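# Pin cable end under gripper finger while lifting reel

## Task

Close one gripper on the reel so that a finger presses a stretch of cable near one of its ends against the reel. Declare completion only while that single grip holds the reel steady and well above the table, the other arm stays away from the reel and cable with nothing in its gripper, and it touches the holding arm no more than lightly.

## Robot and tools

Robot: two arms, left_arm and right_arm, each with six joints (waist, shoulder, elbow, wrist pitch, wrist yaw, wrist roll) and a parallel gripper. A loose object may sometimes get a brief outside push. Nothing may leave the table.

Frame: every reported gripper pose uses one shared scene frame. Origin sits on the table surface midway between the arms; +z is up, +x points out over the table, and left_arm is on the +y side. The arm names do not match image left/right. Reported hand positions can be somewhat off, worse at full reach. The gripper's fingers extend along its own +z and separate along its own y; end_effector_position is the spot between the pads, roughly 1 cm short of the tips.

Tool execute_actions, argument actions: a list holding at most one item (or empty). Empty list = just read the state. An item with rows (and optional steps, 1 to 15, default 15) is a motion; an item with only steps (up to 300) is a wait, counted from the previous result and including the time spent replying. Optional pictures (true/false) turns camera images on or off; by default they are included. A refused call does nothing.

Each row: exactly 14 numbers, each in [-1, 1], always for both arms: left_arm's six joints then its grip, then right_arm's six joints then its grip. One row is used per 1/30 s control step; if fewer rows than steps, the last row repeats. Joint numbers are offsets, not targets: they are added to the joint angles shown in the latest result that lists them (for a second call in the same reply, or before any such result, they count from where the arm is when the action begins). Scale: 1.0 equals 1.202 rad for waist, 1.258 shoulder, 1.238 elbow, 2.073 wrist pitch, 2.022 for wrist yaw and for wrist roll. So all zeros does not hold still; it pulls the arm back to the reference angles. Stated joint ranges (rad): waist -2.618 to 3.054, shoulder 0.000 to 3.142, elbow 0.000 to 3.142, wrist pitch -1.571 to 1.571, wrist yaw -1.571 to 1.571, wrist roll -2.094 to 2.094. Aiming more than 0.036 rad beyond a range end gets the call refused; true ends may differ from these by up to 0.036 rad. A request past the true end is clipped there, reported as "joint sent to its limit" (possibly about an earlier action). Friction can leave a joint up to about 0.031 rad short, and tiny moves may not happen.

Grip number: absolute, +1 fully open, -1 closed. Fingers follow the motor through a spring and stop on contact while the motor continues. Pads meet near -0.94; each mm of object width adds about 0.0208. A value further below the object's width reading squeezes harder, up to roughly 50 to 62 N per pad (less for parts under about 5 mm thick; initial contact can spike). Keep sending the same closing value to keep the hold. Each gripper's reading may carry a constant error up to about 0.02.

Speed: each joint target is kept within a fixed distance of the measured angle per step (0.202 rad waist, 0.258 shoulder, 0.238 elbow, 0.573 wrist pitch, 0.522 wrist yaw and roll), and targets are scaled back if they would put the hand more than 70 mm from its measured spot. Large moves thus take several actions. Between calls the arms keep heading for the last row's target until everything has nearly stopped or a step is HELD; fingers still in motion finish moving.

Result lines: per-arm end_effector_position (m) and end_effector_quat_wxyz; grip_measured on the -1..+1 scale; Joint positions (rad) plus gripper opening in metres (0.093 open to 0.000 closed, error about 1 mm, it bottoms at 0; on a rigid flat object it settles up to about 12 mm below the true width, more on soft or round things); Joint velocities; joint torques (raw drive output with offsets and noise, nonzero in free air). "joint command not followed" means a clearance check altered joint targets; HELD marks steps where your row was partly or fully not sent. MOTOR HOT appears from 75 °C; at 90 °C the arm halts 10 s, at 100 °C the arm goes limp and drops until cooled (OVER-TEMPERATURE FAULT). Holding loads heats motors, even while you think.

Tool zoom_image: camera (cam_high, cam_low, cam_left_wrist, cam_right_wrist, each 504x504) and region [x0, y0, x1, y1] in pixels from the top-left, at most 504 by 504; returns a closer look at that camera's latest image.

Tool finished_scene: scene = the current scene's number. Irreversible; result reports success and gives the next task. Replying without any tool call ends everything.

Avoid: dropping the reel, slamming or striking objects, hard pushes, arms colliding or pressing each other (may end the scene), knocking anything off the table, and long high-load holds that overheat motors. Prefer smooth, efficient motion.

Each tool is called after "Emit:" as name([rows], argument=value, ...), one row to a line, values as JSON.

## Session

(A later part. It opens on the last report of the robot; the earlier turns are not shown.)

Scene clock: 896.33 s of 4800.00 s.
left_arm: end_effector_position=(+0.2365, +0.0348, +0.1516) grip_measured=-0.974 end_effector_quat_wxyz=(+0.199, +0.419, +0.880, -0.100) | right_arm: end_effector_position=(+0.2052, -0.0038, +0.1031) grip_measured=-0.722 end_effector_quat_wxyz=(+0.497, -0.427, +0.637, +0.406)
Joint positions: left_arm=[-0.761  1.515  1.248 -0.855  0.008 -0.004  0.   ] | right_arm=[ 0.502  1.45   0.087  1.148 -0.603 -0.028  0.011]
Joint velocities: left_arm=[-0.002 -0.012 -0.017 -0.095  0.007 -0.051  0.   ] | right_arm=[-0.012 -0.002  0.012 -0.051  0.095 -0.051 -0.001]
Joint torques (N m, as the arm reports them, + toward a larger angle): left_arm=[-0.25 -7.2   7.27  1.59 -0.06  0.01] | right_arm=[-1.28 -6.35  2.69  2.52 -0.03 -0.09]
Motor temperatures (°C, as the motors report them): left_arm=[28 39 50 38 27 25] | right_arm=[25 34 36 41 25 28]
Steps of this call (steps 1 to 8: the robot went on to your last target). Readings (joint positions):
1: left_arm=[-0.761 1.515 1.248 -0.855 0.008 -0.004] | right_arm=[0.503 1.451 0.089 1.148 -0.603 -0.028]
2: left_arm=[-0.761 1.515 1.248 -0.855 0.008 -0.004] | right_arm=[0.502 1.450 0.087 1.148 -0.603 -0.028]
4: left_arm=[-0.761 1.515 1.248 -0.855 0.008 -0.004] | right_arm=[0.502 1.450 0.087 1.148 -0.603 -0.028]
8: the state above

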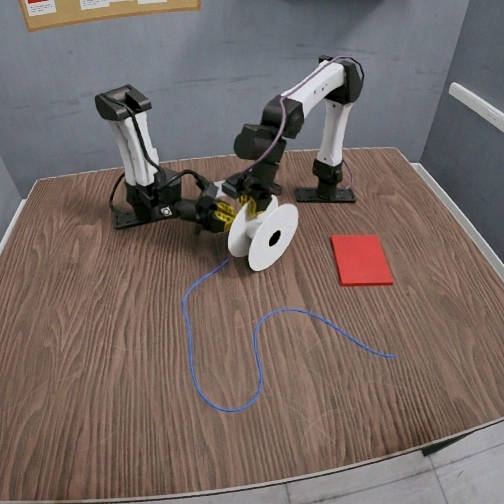

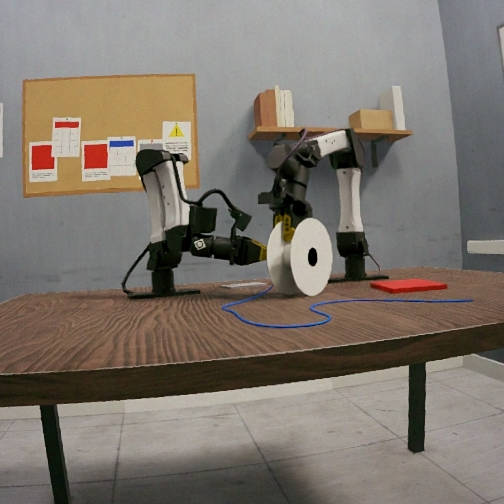

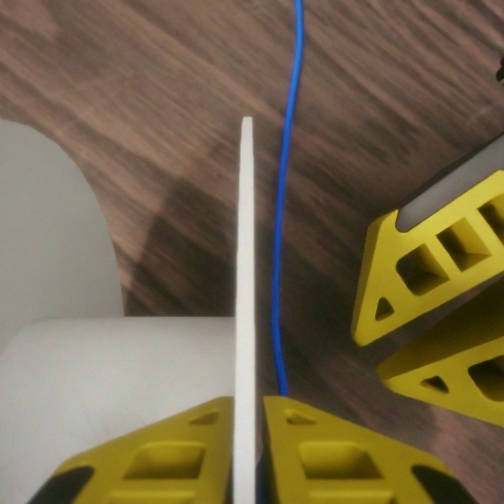

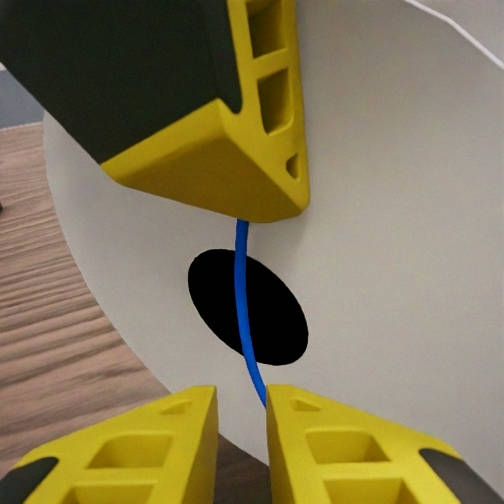

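Emit:
execute_actions([
  {"rows": [[0,0,0,0.004,0,0,-1, -0.0091,-0.0167,-0.0170,0,0,0,-0.72],[0,0,0,0.004,0,0,-1, -0.0125,-0.0191,-0.0194,0,0,0,-0.72],[0,0,0,0.004,0,0,-1, -0.0180,-0.0229,-0.0233,0,0,0,-0.72],[0,0,0,0.004,0,0,-1, -0.0257,-0.0278,-0.0283,0,0,0,-0.72],[0,0,0,0.004,0,0,-1, -0.0356,-0.0336,-0.0341,0,0,0,-0.72],[0,0,0,0.004,0,0,-1, -0.0476,-0.0397,-0.0404,0,0,0,-0.72],[0,0,0,0.004,0,0,-1, -0.0616,-0.0459,-0.0467,0,0,0,-0.72],[0,0,0,0.004,0,0,-1, -0.0775,-0.0517,-0.0525,0,0,0,-0.72],[0,0,0,0.004,0,0,-1, -0.0954,-0.0566,-0.0575,0,0,0,-0.72],[0,0,0,0.004,0,0,-1, -0.1150,-0.0604,-0.0614,0,0,0,-0.72],[0,0,0,0.004,0,0,-1, -0.1364,-0.0628,-0.0638,0,0,0,-0.72],[0,0,0,0.004,0,0,-1, -0.1594,-0.0636,-0.0646,0,0,0,-0.72],[0,0,0,0.004,0,0,-1, -0.1838,-0.0636,-0.0646,0,0,0,-0.72],[0,0,0,0.004,0,0,-1, -0.2097,-0.0636,-0.0646,0,0,0,-0.72],[0,0,0,0.004,0,0,-1, -0.2368,-0.0636,-0.0646,0,0,0,-0.72]], "steps": 15},
], pictures=false)

Emit:
execute_actions([
  {"rows": [[0,0,0,0.004,0,0,-1, -0.0813,0,0,0,0,0,-0.72],[0,0,0,0.004,0,0,-1, -0.1105,0,0,0,0,0,-0.72],[0,0,0,0.004,0,0,-1, -0.1405,0,0,0,0,0,-0.72],[0,0,0,0.004,0,0,-1, -0.1712,0,0,0,0,0,-0.72],[0,0,0,0.004,0,0,-1, -0.2025,0,0,0,0,0,-0.72],[0,0,0,0.004,0,0,-1, -0.2341,0,0,0,0,0,-0.72],[0,0,0,0.004,0,0,-1, -0.2659,0,0,0,0,0,-0.72],[0,0,0,0.004,0,0,-1, -0.2979,0,0,0,0,0,-0.72],[0,0,0,0.004,0,0,-1, -0.3297,0,0,0,0,0,-0.72],[0,0,0,0.004,0,0,-1, -0.3613,0,0,0,0,0,-0.72],[0,0,0,0.004,0,0,-1, -0.3926,0,0,0,0,0,-0.72],[0,0,0,0.004,0,0,-1, -0.4233,0,0,0,0,0,-0.72],[0,0,0,0.004,0,0,-1, -0.4533,0,0,0,0,0,-0.72],[0,0,0,0.004,0,0,-1, -0.4825,0,0,0,0,0,-0.72],[0,0,0,0.004,0,0,-1, -0.5107,0,0,0,0,0,-0.72]], "steps": 15},
], pictures=false)

Emit:
execute_actions([
  {"rows": [[0,0,0,0.004,0,0,-1, -0.0837,0,0,0,0,0,-0.72],[0,0,0,0.004,0,0,-1, -0.1096,0,0,0,0,0,-0.72],[0,0,0,0.004,0,0,-1, -0.1340,0,0,0,0,0,-0.72],[0,0,0,0.004,0,0,-1, -0.1570,0,0,0,0,0,-0.72],[0,0,0,0.004,0,0,-1, -0.1784,0,0,0,0,0,-0.72],[0,0,0,0.004,0,0,-1, -0.1980,0,0,0,0,0,-0.72],[0,0,0,0.004,0,0,-1, -0.2159,0,0,0,0,0,-0.72],[0,0,0,0.004,0,0,-1, -0.2318,0,0,0,0,0,-0.72],[0,0,0,0.004,0,0,-1, -0.2458,0,0,0,0,0,-0.72],[0,0,0,0.004,0,0,-1, -0.2578,0,0,0,0,0,-0.72],[0,0,0,0.004,0,0,-1, -0.2677,0,0,0,0,0,-0.72],[0,0,0,0.004,0,0,-1, -0.2754,0,0,0,0,0,-0.72],[0,0,0,0.004,0,0,-1, -0.2809,0,0,0,0,0,-0.72],[0,0,0,0.004,0,0,-1, -0.2843,0,0,0,0,0,-0.72],[0,0,0,0.004,0,0,-1, -0.2854,0,0,0,0,0,-0.72]], "steps": 15},
], pictures=false)

Emit:
execute_actions([
  {"steps": 8},
])

Scene clock: 1003.80 s of 4800.00 s.
left_arm: end_effector_position=(+0.2365, +0.0348, +0.1516) grip_measured=-0.974 end_effector_quat_wxyz=(+0.199, +0.419, +0.880, -0.100) | right_arm: end_effector_position=(+0.2451, -0.0567, +0.1019) grip_measured=-0.722 end_effector_quat_wxyz=(+0.541, -0.354, +0.679, +0.349)
Joint positions: left_arm=[-0.761  1.515  1.248 -0.855  0.008 -0.004  0.   ] | right_arm=[ 0.279  1.388  0.03   1.148 -0.605 -0.028  0.011]
Joint velocities: left_arm=[-0.017  0.007  0.002 -0.037 -0.037 -0.037  0.   ] | right_arm=[-0.882 -0.007  0.007  0.037  0.007  0.022  0.001]
Joint torques (N m, as the arm reports them, + toward a larger angle): left_arm=[-0.24 -7.19  7.28  1.59 -0.06  0.01] | right_arm=[-1.15 -5.67  2.71  2.51  0.   -0.08]
Motor temperatures (°C, as the motors report them): left_arm=[28 39 51 38 27 25] | right_arm=[26 35 33 43 25 28]
Steps of this call (steps 1 to 15: the robot went on to your last target; steps 16 to 200: nothing new was sent; then 100.30 s passed at rest; steps 201 to 215: all 15 steps of this action). Readings (joint positions):
201: left_arm=[-0.761 1.515 1.248 -0.855 0.008 -0.004] | right_arm=[0.502 1.450 0.087 1.148 -0.603 -0.028]
202: left_arm=[-0.761 1.515 1.248 -0.855 0.008 -0.004] | right_arm=[0.501 1.450 0.087 1.148 -0.603 -0.028]
204: left_arm=[-0.761 1.515 1.248 -0.855 0.008 -0.004] | right_arm=[0.494 1.444 0.085 1.148 -0.603 -0.028]
208: left_arm=[-0.761 1.515 1.248 -0.855 0.008 -0.004] | right_arm=[0.448 1.415 0.059 1.148 -0.603 -0.028]
215: the state above

Scene clock: 1004.30 s of 4800.00 s.
left_arm: end_effector_position=(+0.2365, +0.0348, +0.1516) grip_measured=-0.974 end_effector_quat_wxyz=(+0.199, +0.419, +0.880, -0.100) | right_arm: end_effector_position=(+0.3218, -0.2028, +0.1019) grip_measured=-0.722 end_effector_quat_wxyz=(+0.615, -0.157, +0.749, +0.190)
Joint positions: left_arm=[-0.761  1.515  1.248 -0.855  0.008 -0.004  0.   ] | right_arm=[-0.269  1.388  0.03   1.148 -0.605 -0.028  0.011]
Joint velocities: left_arm=[-0.022 -0.002 -0.002  0.007 -0.037 -0.007  0.   ] | right_arm=[-1.009  0.002 -0.017  0.081  0.081 -0.022  0.   ]
Joint torques (N m, as the arm reports them, + toward a larger angle): left_arm=[-0.25 -7.19  7.28  1.59 -0.06  0.01] | right_arm=[-0.85 -3.9   4.23  2.53 -0.01 -0.08]
Motor temperatures (°C, as the motors report them): left_arm=[28 39 51 38 27 25] | right_arm=[26 35 33 43 25 28]
Steps of this call (steps 1 to 15: all 15 steps of this action). Readings (joint positions):
1: left_arm=[-0.761 1.515 1.248 -0.855 0.008 -0.004] | right_arm=[0.247 1.388 0.030 1.148 -0.605 -0.028]
2: left_arm=[-0.761 1.515 1.248 -0.855 0.008 -0.004] | right_arm=[0.213 1.388 0.030 1.148 -0.605 -0.028]
4: left_arm=[-0.761 1.515 1.248 -0.855 0.008 -0.004] | right_arm=[0.142 1.388 0.030 1.148 -0.606 -0.028]
8: left_arm=[-0.761 1.515 1.248 -0.855 0.008 -0.004] | right_arm=[-0.007 1.388 0.030 1.148 -0.606 -0.028]
15: the state above

Scene clock: 1004.80 s of 4800.00 s.
left_arm: end_effector_position=(+0.2365, +0.0348, +0.1516) grip_measured=-0.974 end_effector_quat_wxyz=(+0.199, +0.419, +0.880, -0.100) | right_arm: end_effector_position=(+0.3265, -0.3024, +0.1019) grip_measured=-0.722 end_effector_quat_wxyz=(+0.638, -0.033, +0.765, +0.087)
Joint positions: left_arm=[-0.761  1.515  1.248 -0.855  0.008 -0.004  0.   ] | right_arm=[-0.596  1.388  0.03   1.148 -0.605 -0.028  0.011]
Joint velocities: left_arm=[-0.012 -0.002 -0.017 -0.125  0.007 -0.095  0.   ] | right_arm=[-0.11  -0.012 -0.012 -0.022 -0.022 -0.066  0.001]
Joint torques (N m, as the arm reports them, + toward a larger angle): left_arm=[-0.25 -7.21  7.29  1.59 -0.06  0.02] | right_arm=[-1.09 -3.89  4.24  2.52 -0.05 -0.08]
Motor temperatures (°C, as the motors report them): left_arm=[28 39 51 38 27 25] | right_arm=[26 35 33 43 25 28]
Steps of this call (steps 1 to 15: all 15 steps of this action). Readings (joint positions):
1: left_arm=[-0.761 1.515 1.248 -0.855 0.008 -0.004] | right_arm=[-0.304 1.388 0.030 1.148 -0.605 -0.028]
2: left_arm=[-0.761 1.515 1.248 -0.855 0.008 -0.004] | right_arm=[-0.337 1.388 0.030 1.148 -0.605 -0.028]
4: left_arm=[-0.761 1.515 1.248 -0.855 0.008 -0.004] | right_arm=[-0.401 1.388 0.030 1.148 -0.605 -0.028]
8: left_arm=[-0.761 1.515 1.248 -0.855 0.008 -0.004] | right_arm=[-0.504 1.388 0.030 1.148 -0.605 -0.028]
15: the state above

Scene clock: 1005.07 s of 4800.00 s.
left_arm: end_effector_position=(+0.2365, +0.0348, +0.1516) grip_measured=-0.974 end_effector_quat_wxyz=(+0.199, +0.419, +0.880, -0.100) | right_arm: end_effector_position=(+0.3263, -0.3039, +0.1019) grip_measured=-0.722 end_effector_quat_wxyz=(+0.638, -0.031, +0.765, +0.086)
Joint positions: left_arm=[-0.761  1.515  1.248 -0.855  0.008 -0.004  0.   ] | right_arm=[-0.601  1.388  0.03   1.148 -0.605 -0.028  0.011]
Joint velocities: left_arm=[ 0.017  0.002 -0.002  0.081 -0.037  0.007  0.   ] | right_arm=[-0.012 -0.002  0.022  0.007 -0.022 -0.022 -0.002]
Joint torques (N m, as the arm reports them, + toward a larger angle): left_arm=[-0.23 -7.19  7.28  1.59 -0.06  0.01] | right_arm=[-1.28 -3.87  4.26  2.52 -0.04 -0.08]
Motor temperatures (°C, as the motors report them): left_arm=[28 39 51 38 27 25] | right_arm=[26 35 33 43 25 28]
Steps of this call (steps 1 to 8: the robot went on to your last target). Readings (joint positions):
1: left_arm=[-0.761 1.515 1.248 -0.855 0.008 -0.004] | right_arm=[-0.599 1.388 0.030 1.148 -0.605 -0.028]
2: left_arm=[-0.761 1.515 1.248 -0.855 0.008 -0.004] | right_arm=[-0.601 1.388 0.030 1.148 -0.605 -0.028]
4: left_arm=[-0.761 1.515 1.248 -0.855 0.008 -0.004] | right_arm=[-0.601 1.388 0.030 1.148 -0.605 -0.028]
8: the state above

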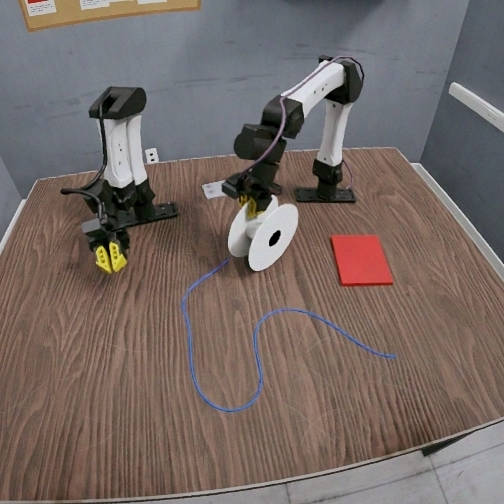

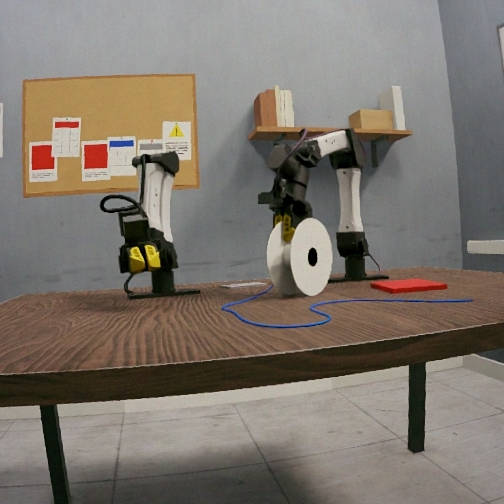

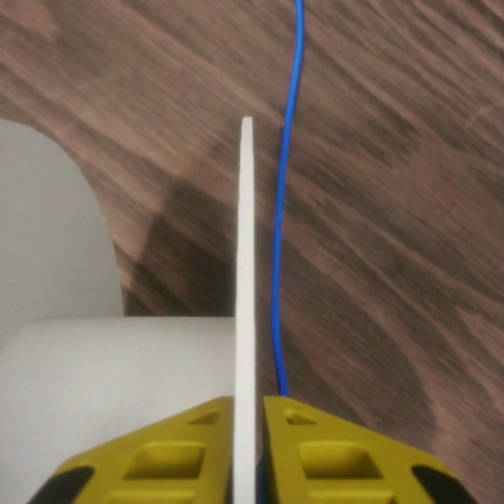

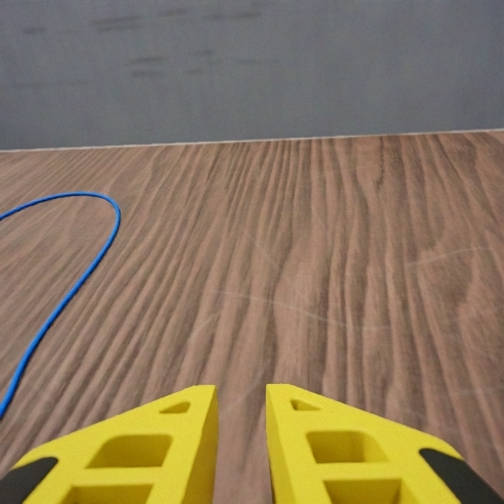

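Emit:
execute_actions([
  {"rows": [[0,-0.008,0.012,0.0037,0,0,-1, 0,0,0,0,0,0,-0.72],[0,-0.008,0.020,0.0027,0,0,-1, 0,0,0,0,0,0,-0.72],[0,-0.008,0.0259,0.0011,0,0,-1, 0,0,0,0,0,0,-0.72],[0,-0.008,0.0297,-0.0011,0,0,-1, 0,0,0,0,0,0,-0.72],[0,-0.008,0.0346,-0.0040,0,0,-1, 0,0,0,0,0,0,-0.72],[0,-0.008,0.0405,-0.0074,0,0,-1, 0,0,0,0,0,0,-0.72],[0,-0.008,0.0475,-0.0114,0,0,-1, 0,0,0,0,0,0,-0.72],[0,-0.008,0.0555,-0.0161,0,0,-1, 0,0,0,0,0,0,-0.72],[0,-0.008,0.0645,-0.0212,0,0,-1, 0,0,0,0,0,0,-0.72],[0,-0.008,0.0744,-0.0269,0,0,-1, 0,0,0,0,0,0,-0.72],[0,-0.008,0.0853,-0.0331,0,0,-1, 0,0,0,0,0,0,-0.72],[0,-0.008,0.0971,-0.0397,0,0,-1, 0,0,0,0,0,0,-0.72],[0,-0.008,0.1098,-0.0468,0,0,-1, 0,0,0,0,0,0,-0.72],[0,-0.008,0.1234,-0.0543,0,0,-1, 0,0,0,0,0,0,-0.72],[0,-0.008,0.1378,-0.0622,0,0,-1, 0,0,0,0,0,0,-0.72]], "steps": 15},
], pictures=false)

Emit:
execute_actions([
  {"rows": [[0,-0.008,0.0614,-0.0304,0,0,-1, 0,0,0,0,0,0,-0.72],[0,-0.008,0.0773,-0.0389,0,0,-1, 0,0,0,0,0,0,-0.72],[0,-0.008,0.0938,-0.0476,0,0,-1, 0,0,0,0,0,0,-0.72],[0,-0.008,0.1110,-0.0566,0,0,-1, 0,0,0,0,0,0,-0.72],[0,-0.008,0.1288,-0.0658,0,0,-1, 0,0,0,0,0,0,-0.72],[0,-0.008,0.1472,-0.0751,0,0,-1, 0,0,0,0,0,0,-0.72],[0,-0.008,0.1660,-0.0845,0,0,-1, 0,0,0,0,0,0,-0.72],[0,-0.008,0.1853,-0.0940,0,0,-1, 0,0,0,0,0,0,-0.72],[0,-0.008,0.2050,-0.1035,0,0,-1, 0,0,0,0,0,0,-0.72],[0,-0.008,0.2250,-0.1130,0,0,-1, 0,0,0,0,0,0,-0.72],[0,-0.008,0.2453,-0.1225,0,0,-1, 0,0,0,0,0,0,-0.72],[0,-0.008,0.2658,-0.1318,0,0,-1, 0,0,0,0,0,0,-0.72],[0,-0.008,0.2865,-0.1411,0,0,-1, 0,0,0,0,0,0,-0.72],[0,-0.008,0.3073,-0.1501,0,0,-1, 0,0,0,0,0,0,-0.72],[0,-0.008,0.3282,-0.1590,0,0,-1, 0,0,0,0,0,0,-0.72]], "steps": 15},
], pictures=false)

Emit:
execute_actions([
  {"rows": [[0,-0.008,0.0793,-0.0367,0,0,-1, 0,0,0,0,0,0,-0.72],[0,-0.008,0.1001,-0.0451,0,0,-1, 0,0,0,0,0,0,-0.72],[0,-0.008,0.1208,-0.0532,0,0,-1, 0,0,0,0,0,0,-0.72],[0,-0.008,0.1413,-0.0611,0,0,-1, 0,0,0,0,0,0,-0.72],[0,-0.008,0.1616,-0.0686,0,0,-1, 0,0,0,0,0,0,-0.72],[0,-0.008,0.1816,-0.0757,0,0,-1, 0,0,0,0,0,0,-0.72],[0,-0.008,0.2013,-0.0825,0,0,-1, 0,0,0,0,0,0,-0.72],[0,-0.008,0.2206,-0.0889,0,0,-1, 0,0,0,0,0,0,-0.72],[0,-0.008,0.2394,-0.0950,0,0,-1, 0,0,0,0,0,0,-0.72],[0,-0.008,0.2578,-0.1006,0,0,-1, 0,0,0,0,0,0,-0.72],[0,-0.008,0.2756,-0.1058,0,0,-1, 0,0,0,0,0,0,-0.72],[0,-0.008,0.2928,-0.1107,0,0,-1, 0,0,0,0,0,0,-0.72],[0,-0.008,0.3093,-0.1151,0,0,-1, 0,0,0,0,0,0,-0.72],[0,-0.008,0.3252,-0.1191,0,0,-1, 0,0,0,0,0,0,-0.72],[0,-0.008,0.3403,-0.1227,0,0,-1, 0,0,0,0,0,0,-0.72]], "steps": 15},
], pictures=false)

Emit:
execute_actions([
  {"rows": [[0,-0.008,0.0632,-0.0140,0,0,-1, 0,0,0,0,0,0,-0.72],[0,-0.008,0.0768,-0.0168,0,0,-1, 0,0,0,0,0,0,-0.72],[0,-0.008,0.0895,-0.0193,0,0,-1, 0,0,0,0,0,0,-0.72],[0,-0.008,0.1013,-0.0215,0,0,-1, 0,0,0,0,0,0,-0.72],[0,-0.008,0.1122,-0.0233,0,0,-1, 0,0,0,0,0,0,-0.72],[0,-0.008,0.1221,-0.0248,0,0,-1, 0,0,0,0,0,0,-0.72],[0,-0.008,0.1311,-0.0260,0,0,-1, 0,0,0,0,0,0,-0.72],[0,-0.008,0.1391,-0.0270,0,0,-1, 0,0,0,0,0,0,-0.72],[0,-0.008,0.1461,-0.0277,0,0,-1, 0,0,0,0,0,0,-0.72],[0,-0.008,0.1520,-0.0283,0,0,-1, 0,0,0,0,0,0,-0.72],[0,-0.008,0.1569,-0.0286,0,0,-1, 0,0,0,0,0,0,-0.72],[0,-0.008,0.1607,-0.0288,0,0,-1, 0,0,0,0,0,0,-0.72],[0,-0.008,0.1634,-0.0289,0,0,-1, 0,0,0,0,0,0,-0.72],[0,-0.008,0.1650,-0.0290,0,0,-1, 0,0,0,0,0,0,-0.72],[0,-0.008,0.1656,-0.0290,0,0,-1, 0,0,0,0,0,0,-0.72]], "steps": 15},
], pictures=false)

Emit:
execute_actions([
  {"steps": 25},
])

Scene clock: 1105.80 s of 4800.00 s.
left_arm: end_effector_position=(+0.2386, +0.0321, +0.1801) grip_measured=-0.974 end_effector_quat_wxyz=(+0.207, +0.418, +0.879, -0.103) | right_arm: end_effector_position=(+0.3263, -0.3039, +0.1019) grip_measured=-0.722 end_effector_quat_wxyz=(+0.638, -0.031, +0.765, +0.086)
Joint positions: left_arm=[-0.761  1.515  1.352 -0.941  0.008 -0.004  0.   ] | right_arm=[-0.601  1.388  0.03   1.148 -0.605 -0.028  0.011]
Joint velocities: left_arm=[-0.012 -0.002  0.496 -0.388 -0.022 -0.007  0.   ] | right_arm=[ 0.002  0.002 -0.012 -0.066 -0.037 -0.095 -0.   ]
Joint torques (N m, as the arm reports them, + toward a larger angle): left_arm=[-0.24 -8.    9.78  1.66 -0.06  0.03] | right_arm=[-0.46 -3.88  4.27  2.51 -0.03 -0.09]
Motor temperatures (°C, as the motors report them): left_arm=[28 39 51 38 27 25] | right_arm=[26 33 34 44 25 28]
Steps of this call (steps 1 to 15: the robot went on to your last target; steps 16 to 200: nothing new was sent; then 93.57 s passed at rest; steps 201 to 215: all 15 steps of this action). Readings (joint positions):
201: left_arm=[-0.761 1.515 1.248 -0.855 0.008 -0.004] | right_arm=[-0.601 1.388 0.030 1.148 -0.605 -0.028]
202: left_arm=[-0.761 1.515 1.248 -0.855 0.008 -0.004] | right_arm=[-0.601 1.388 0.030 1.148 -0.605 -0.028]
204: left_arm=[-0.761 1.515 1.249 -0.856 0.008 -0.004] | right_arm=[-0.601 1.388 0.030 1.148 -0.605 -0.028]
208: left_arm=[-0.761 1.515 1.264 -0.872 0.008 -0.004] | right_arm=[-0.601 1.388 0.030 1.148 -0.605 -0.028]
215: the state above

Scene clock: 1106.30 s of 4800.00 s.
left_arm: end_effector_position=(+0.2356, +0.0358, +0.2684) grip_measured=-0.974 end_effector_quat_wxyz=(+0.238, +0.414, +0.871, -0.118) | right_arm: end_effector_position=(+0.3263, -0.3039, +0.1019) grip_measured=-0.722 end_effector_quat_wxyz=(+0.638, -0.031, +0.765, +0.086)
Joint positions: left_arm=[-0.761  1.515  1.681 -1.199  0.008 -0.004  0.   ] | right_arm=[-0.601  1.388  0.03   1.148 -0.605 -0.028  0.011]
Joint velocities: left_arm=[-0.027 -0.022  0.764 -0.579 -0.022  0.022  0.   ] | right_arm=[-0.002 -0.007 -0.002 -0.081 -0.007 -0.007 -0.   ]
Joint torques (N m, as the arm reports them, + toward a larger angle): left_arm=[-0.24 -7.56  9.16  1.8  -0.06  0.02] | right_arm=[-0.44 -3.87  4.27  2.51 -0.03 -0.09]
Motor temperatures (°C, as the motors report them): left_arm=[28 39 51 38 27 25] | right_arm=[26 33 34 44 25 28]
Steps of this call (steps 1 to 15: all 15 steps of this action). Readings (joint positions):
1: left_arm=[-0.761 1.515 1.369 -0.954 0.008 -0.004] | right_arm=[-0.601 1.388 0.030 1.148 -0.605 -0.028]
2: left_arm=[-0.761 1.515 1.386 -0.967 0.008 -0.004] | right_arm=[-0.601 1.388 0.030 1.148 -0.605 -0.028]
4: left_arm=[-0.761 1.515 1.421 -0.997 0.008 -0.004] | right_arm=[-0.601 1.388 0.030 1.148 -0.605 -0.028]
8: left_arm=[-0.761 1.515 1.505 -1.069 0.008 -0.004] | right_arm=[-0.601 1.388 0.030 1.148 -0.605 -0.028]
15: the state above

Scene clock: 1106.80 s of 4800.00 s.
left_arm: end_effector_position=(+0.2212, +0.0537, +0.3607) grip_measured=-0.975 end_effector_quat_wxyz=(+0.294, +0.406, +0.853, -0.145) | right_arm: end_effector_position=(+0.3263, -0.3039, +0.1019) grip_measured=-0.722 end_effector_quat_wxyz=(+0.638, -0.031, +0.765, +0.086)
Joint positions: left_arm=[-0.761  1.515  2.036 -1.424  0.008 -0.004  0.   ] | right_arm=[-0.601  1.388  0.03   1.148 -0.605 -0.028  0.011]
Joint velocities: left_arm=[-0.012 -0.012  0.579 -0.388  0.037 -0.007  0.   ] | right_arm=[ 0.007 -0.017  0.002  0.022 -0.022  0.007  0.001]
Joint torques (N m, as the arm reports them, + toward a larger angle): left_arm=[-0.2  -6.53  7.98  2.13 -0.07  0.  ] | right_arm=[-0.46 -3.87  4.26  2.52 -0.03 -0.08]
Motor temperatures (°C, as the motors report them): left_arm=[28 39 51 38 27 25] | right_arm=[26 33 34 44 25 28]
Steps of this call (steps 1 to 15: all 15 steps of this action). Readings (joint positions):
1: left_arm=[-0.761 1.515 1.706 -1.217 0.008 -0.004] | right_arm=[-0.601 1.388 0.030 1.148 -0.605 -0.028]
2: left_arm=[-0.761 1.515 1.731 -1.233 0.008 -0.004] | right_arm=[-0.601 1.388 0.030 1.148 -0.605 -0.028]
4: left_arm=[-0.761 1.515 1.779 -1.266 0.008 -0.004] | right_arm=[-0.601 1.388 0.030 1.148 -0.605 -0.028]
8: left_arm=[-0.761 1.515 1.879 -1.331 0.008 -0.004] | right_arm=[-0.601 1.388 0.030 1.148 -0.605 -0.028]
15: the state above

Scene clock: 1107.30 s of 4800.00 s.
left_arm: end_effector_position=(+0.2119, +0.0651, +0.4035) grip_measured=-0.975 end_effector_quat_wxyz=(+0.333, +0.400, +0.838, -0.164) | right_arm: end_effector_position=(+0.3263, -0.3039, +0.1019) grip_measured=-0.722 end_effector_quat_wxyz=(+0.638, -0.031, +0.765, +0.086)
Joint positions: left_arm=[-0.761  1.515  2.204 -1.499  0.008 -0.004  0.   ] | right_arm=[-0.601  1.388  0.03   1.148 -0.605 -0.028  0.011]
Joint velocities: left_arm=[-0.007  0.002  0.066 -0.022 -0.007 -0.066  0.   ] | right_arm=[-0.022  0.012 -0.022  0.022  0.037 -0.022  0.   ]
Joint torques (N m, as the arm reports them, + toward a larger angle): left_arm=[-0.23 -5.86  7.52  2.3  -0.06  0.  ] | right_arm=[-0.46 -3.88  4.27  2.52 -0.03 -0.09]
Motor temperatures (°C, as the motors report them): left_arm=[28 39 51 38 27 25] | right_arm=[26 33 34 44 25 28]
Steps of this call (steps 1 to 15: all 15 steps of this action). Readings (joint positions):
1: left_arm=[-0.761 1.515 2.054 -1.434 0.008 -0.004] | right_arm=[-0.601 1.388 0.030 1.148 -0.605 -0.028]
2: left_arm=[-0.761 1.515 2.072 -1.442 0.008 -0.004] | right_arm=[-0.601 1.388 0.030 1.148 -0.605 -0.028]
4: left_arm=[-0.761 1.515 2.102 -1.456 0.008 -0.004] | right_arm=[-0.601 1.388 0.030 1.148 -0.605 -0.028]
8: left_arm=[-0.761 1.515 2.155 -1.481 0.008 -0.004] | right_arm=[-0.601 1.388 0.030 1.148 -0.605 -0.028]
15: the state above

Scene clock: 1108.13 s of 4800.00 s.
left_arm: end_effector_position=(+0.2108, +0.0665, +0.4026) grip_measured=-0.975 end_effector_quat_wxyz=(+0.330, +0.400, +0.839, -0.162) | right_arm: end_effector_position=(+0.3263, -0.3039, +0.1019) grip_measured=-0.722 end_effector_quat_wxyz=(+0.638, -0.031, +0.765, +0.086)
Joint positions: left_arm=[-0.761  1.515  2.206 -1.509  0.008 -0.004  0.   ] | right_arm=[-0.601  1.388  0.03   1.148 -0.605 -0.028  0.011]
Joint velocities: left_arm=[-0.022  0.022  0.002 -0.066  0.037  0.037  0.   ] | right_arm=[-0.017 -0.002 -0.017  0.037 -0.022 -0.022  0.   ]
Joint torques (N m, as the arm reports them, + toward a larger angle): left_arm=[-0.26 -5.78  7.62  2.33 -0.06  0.01] | right_arm=[-0.45 -3.89  4.24  2.52 -0.03 -0.08]
Motor temperatures (°C, as the motors report them): left_arm=[28 39 51 38 27 25] | right_arm=[26 33 34 44 25 28]
Steps of this call (steps 1 to 15: the robot went on to your last target; steps 16 to 25: nothing new was sent). Readings (joint positions):
1: left_arm=[-0.761 1.515 2.205 -1.500 0.008 -0.004] | right_arm=[-0.601 1.388 0.030 1.148 -0.605 -0.028]
2: left_arm=[-0.761 1.515 2.206 -1.501 0.008 -0.004] | right_arm=[-0.601 1.388 0.030 1.148 -0.605 -0.028]
4: left_arm=[-0.761 1.515 2.206 -1.504 0.008 -0.004] | right_arm=[-0.601 1.388 0.030 1.148 -0.605 -0.028]
8: left_arm=[-0.761 1.515 2.206 -1.507 0.008 -0.004] | right_arm=[-0.601 1.388 0.030 1.148 -0.605 -0.028]
25: the state above
All arms were judged still, so your last target was given up. Only a new action makes them travel on or press farther. Fingers that are still opening or closing keep moving.

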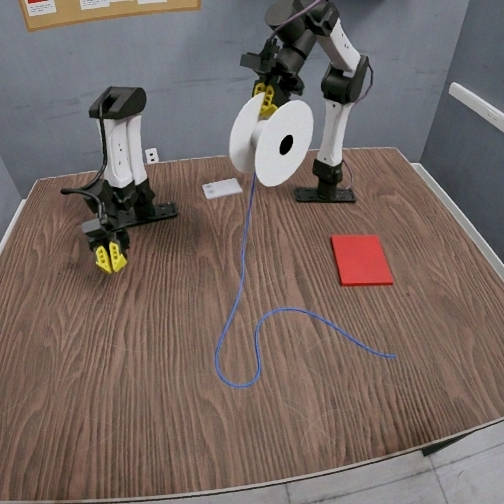

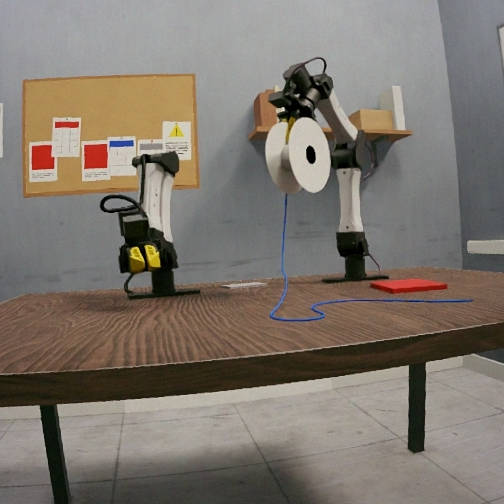

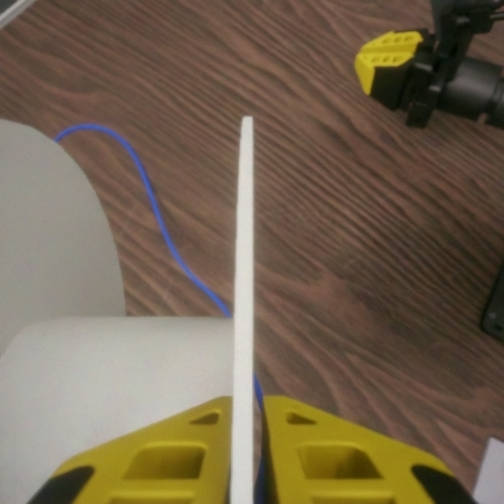

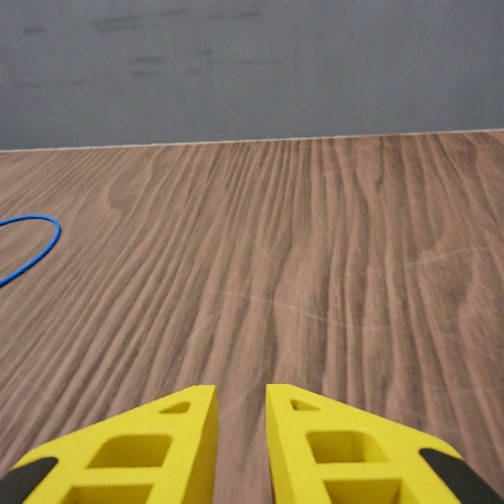

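Emit:
execute_actions([
  {"steps": 30},
])

Scene clock: 1111.10 s of 4800.00 s.
left_arm: end_effector_position=(+0.2107, +0.0666, +0.4024) grip_measured=-0.975 end_effector_quat_wxyz=(+0.329, +0.400, +0.840, -0.162) | right_arm: end_effector_position=(+0.3263, -0.3039, +0.1019) grip_measured=-0.722 end_effector_quat_wxyz=(+0.638, -0.031, +0.765, +0.086)
Joint positions: left_arm=[-0.761  1.515  2.206 -1.51   0.008 -0.004  0.   ] | right_arm=[-0.601  1.388  0.03   1.148 -0.605 -0.028  0.011]
Joint velocities: left_arm=[-0.012 -0.002 -0.007  0.022  0.037  0.007  0.   ] | right_arm=[-0.012 -0.007  0.002 -0.022 -0.022  0.037  0.001]
Joint torques (N m, as the arm reports them, + toward a larger angle): left_arm=[-0.25 -5.83  7.63  2.35 -0.06  0.01] | right_arm=[-0.45 -3.87  4.25  2.52 -0.03 -0.09]
Motor temperatures (°C, as the motors report them): left_arm=[28 38 52 39 27 25] | right_arm=[26 33 34 44 25 28]
Steps of this call (steps 1 to 89: nothing new was sent). Readings (joint positions):
1: left_arm=[-0.761 1.515 2.206 -1.509 0.008 -0.004] | right_arm=[-0.601 1.388 0.030 1.148 -0.605 -0.028]
2: left_arm=[-0.761 1.515 2.206 -1.509 0.008 -0.004] | right_arm=[-0.601 1.388 0.030 1.148 -0.605 -0.028]
4: left_arm=[-0.761 1.515 2.206 -1.509 0.008 -0.004] | right_arm=[-0.601 1.388 0.030 1.148 -0.605 -0.028]
8: left_arm=[-0.761 1.515 2.206 -1.509 0.008 -0.004] | right_arm=[-0.601 1.388 0.030 1.148 -0.605 -0.028]
89: the state above

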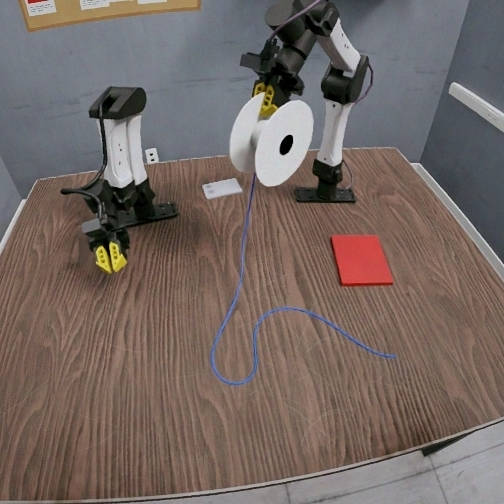

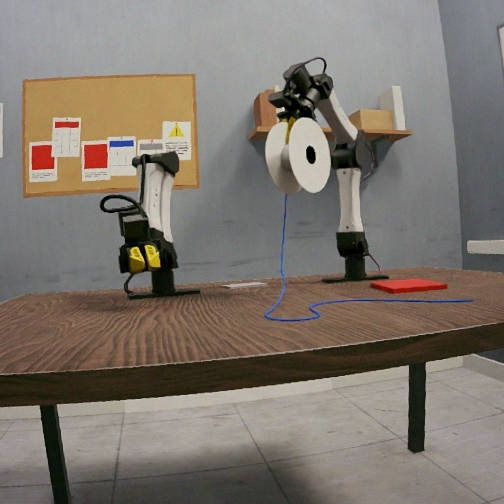

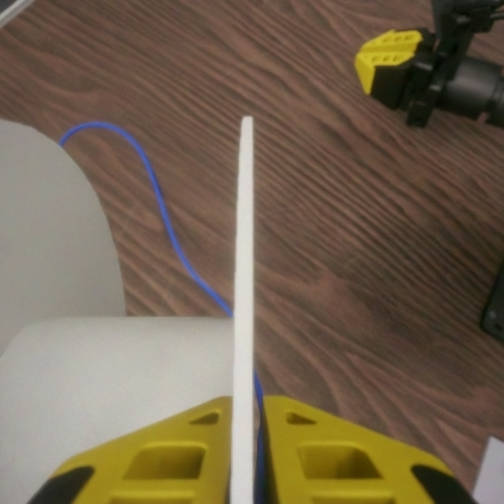

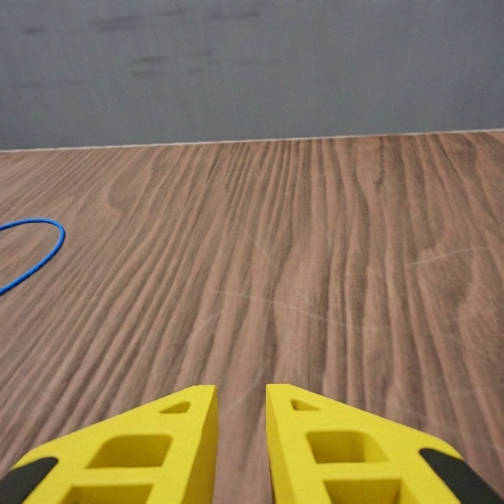

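The reel is held steady high off the table, with the cable end trapped under the left finger. The right arm is clear and its gripper is empty.

Emit:
finished_scene(scene=2)

The scene is finished: the task was done.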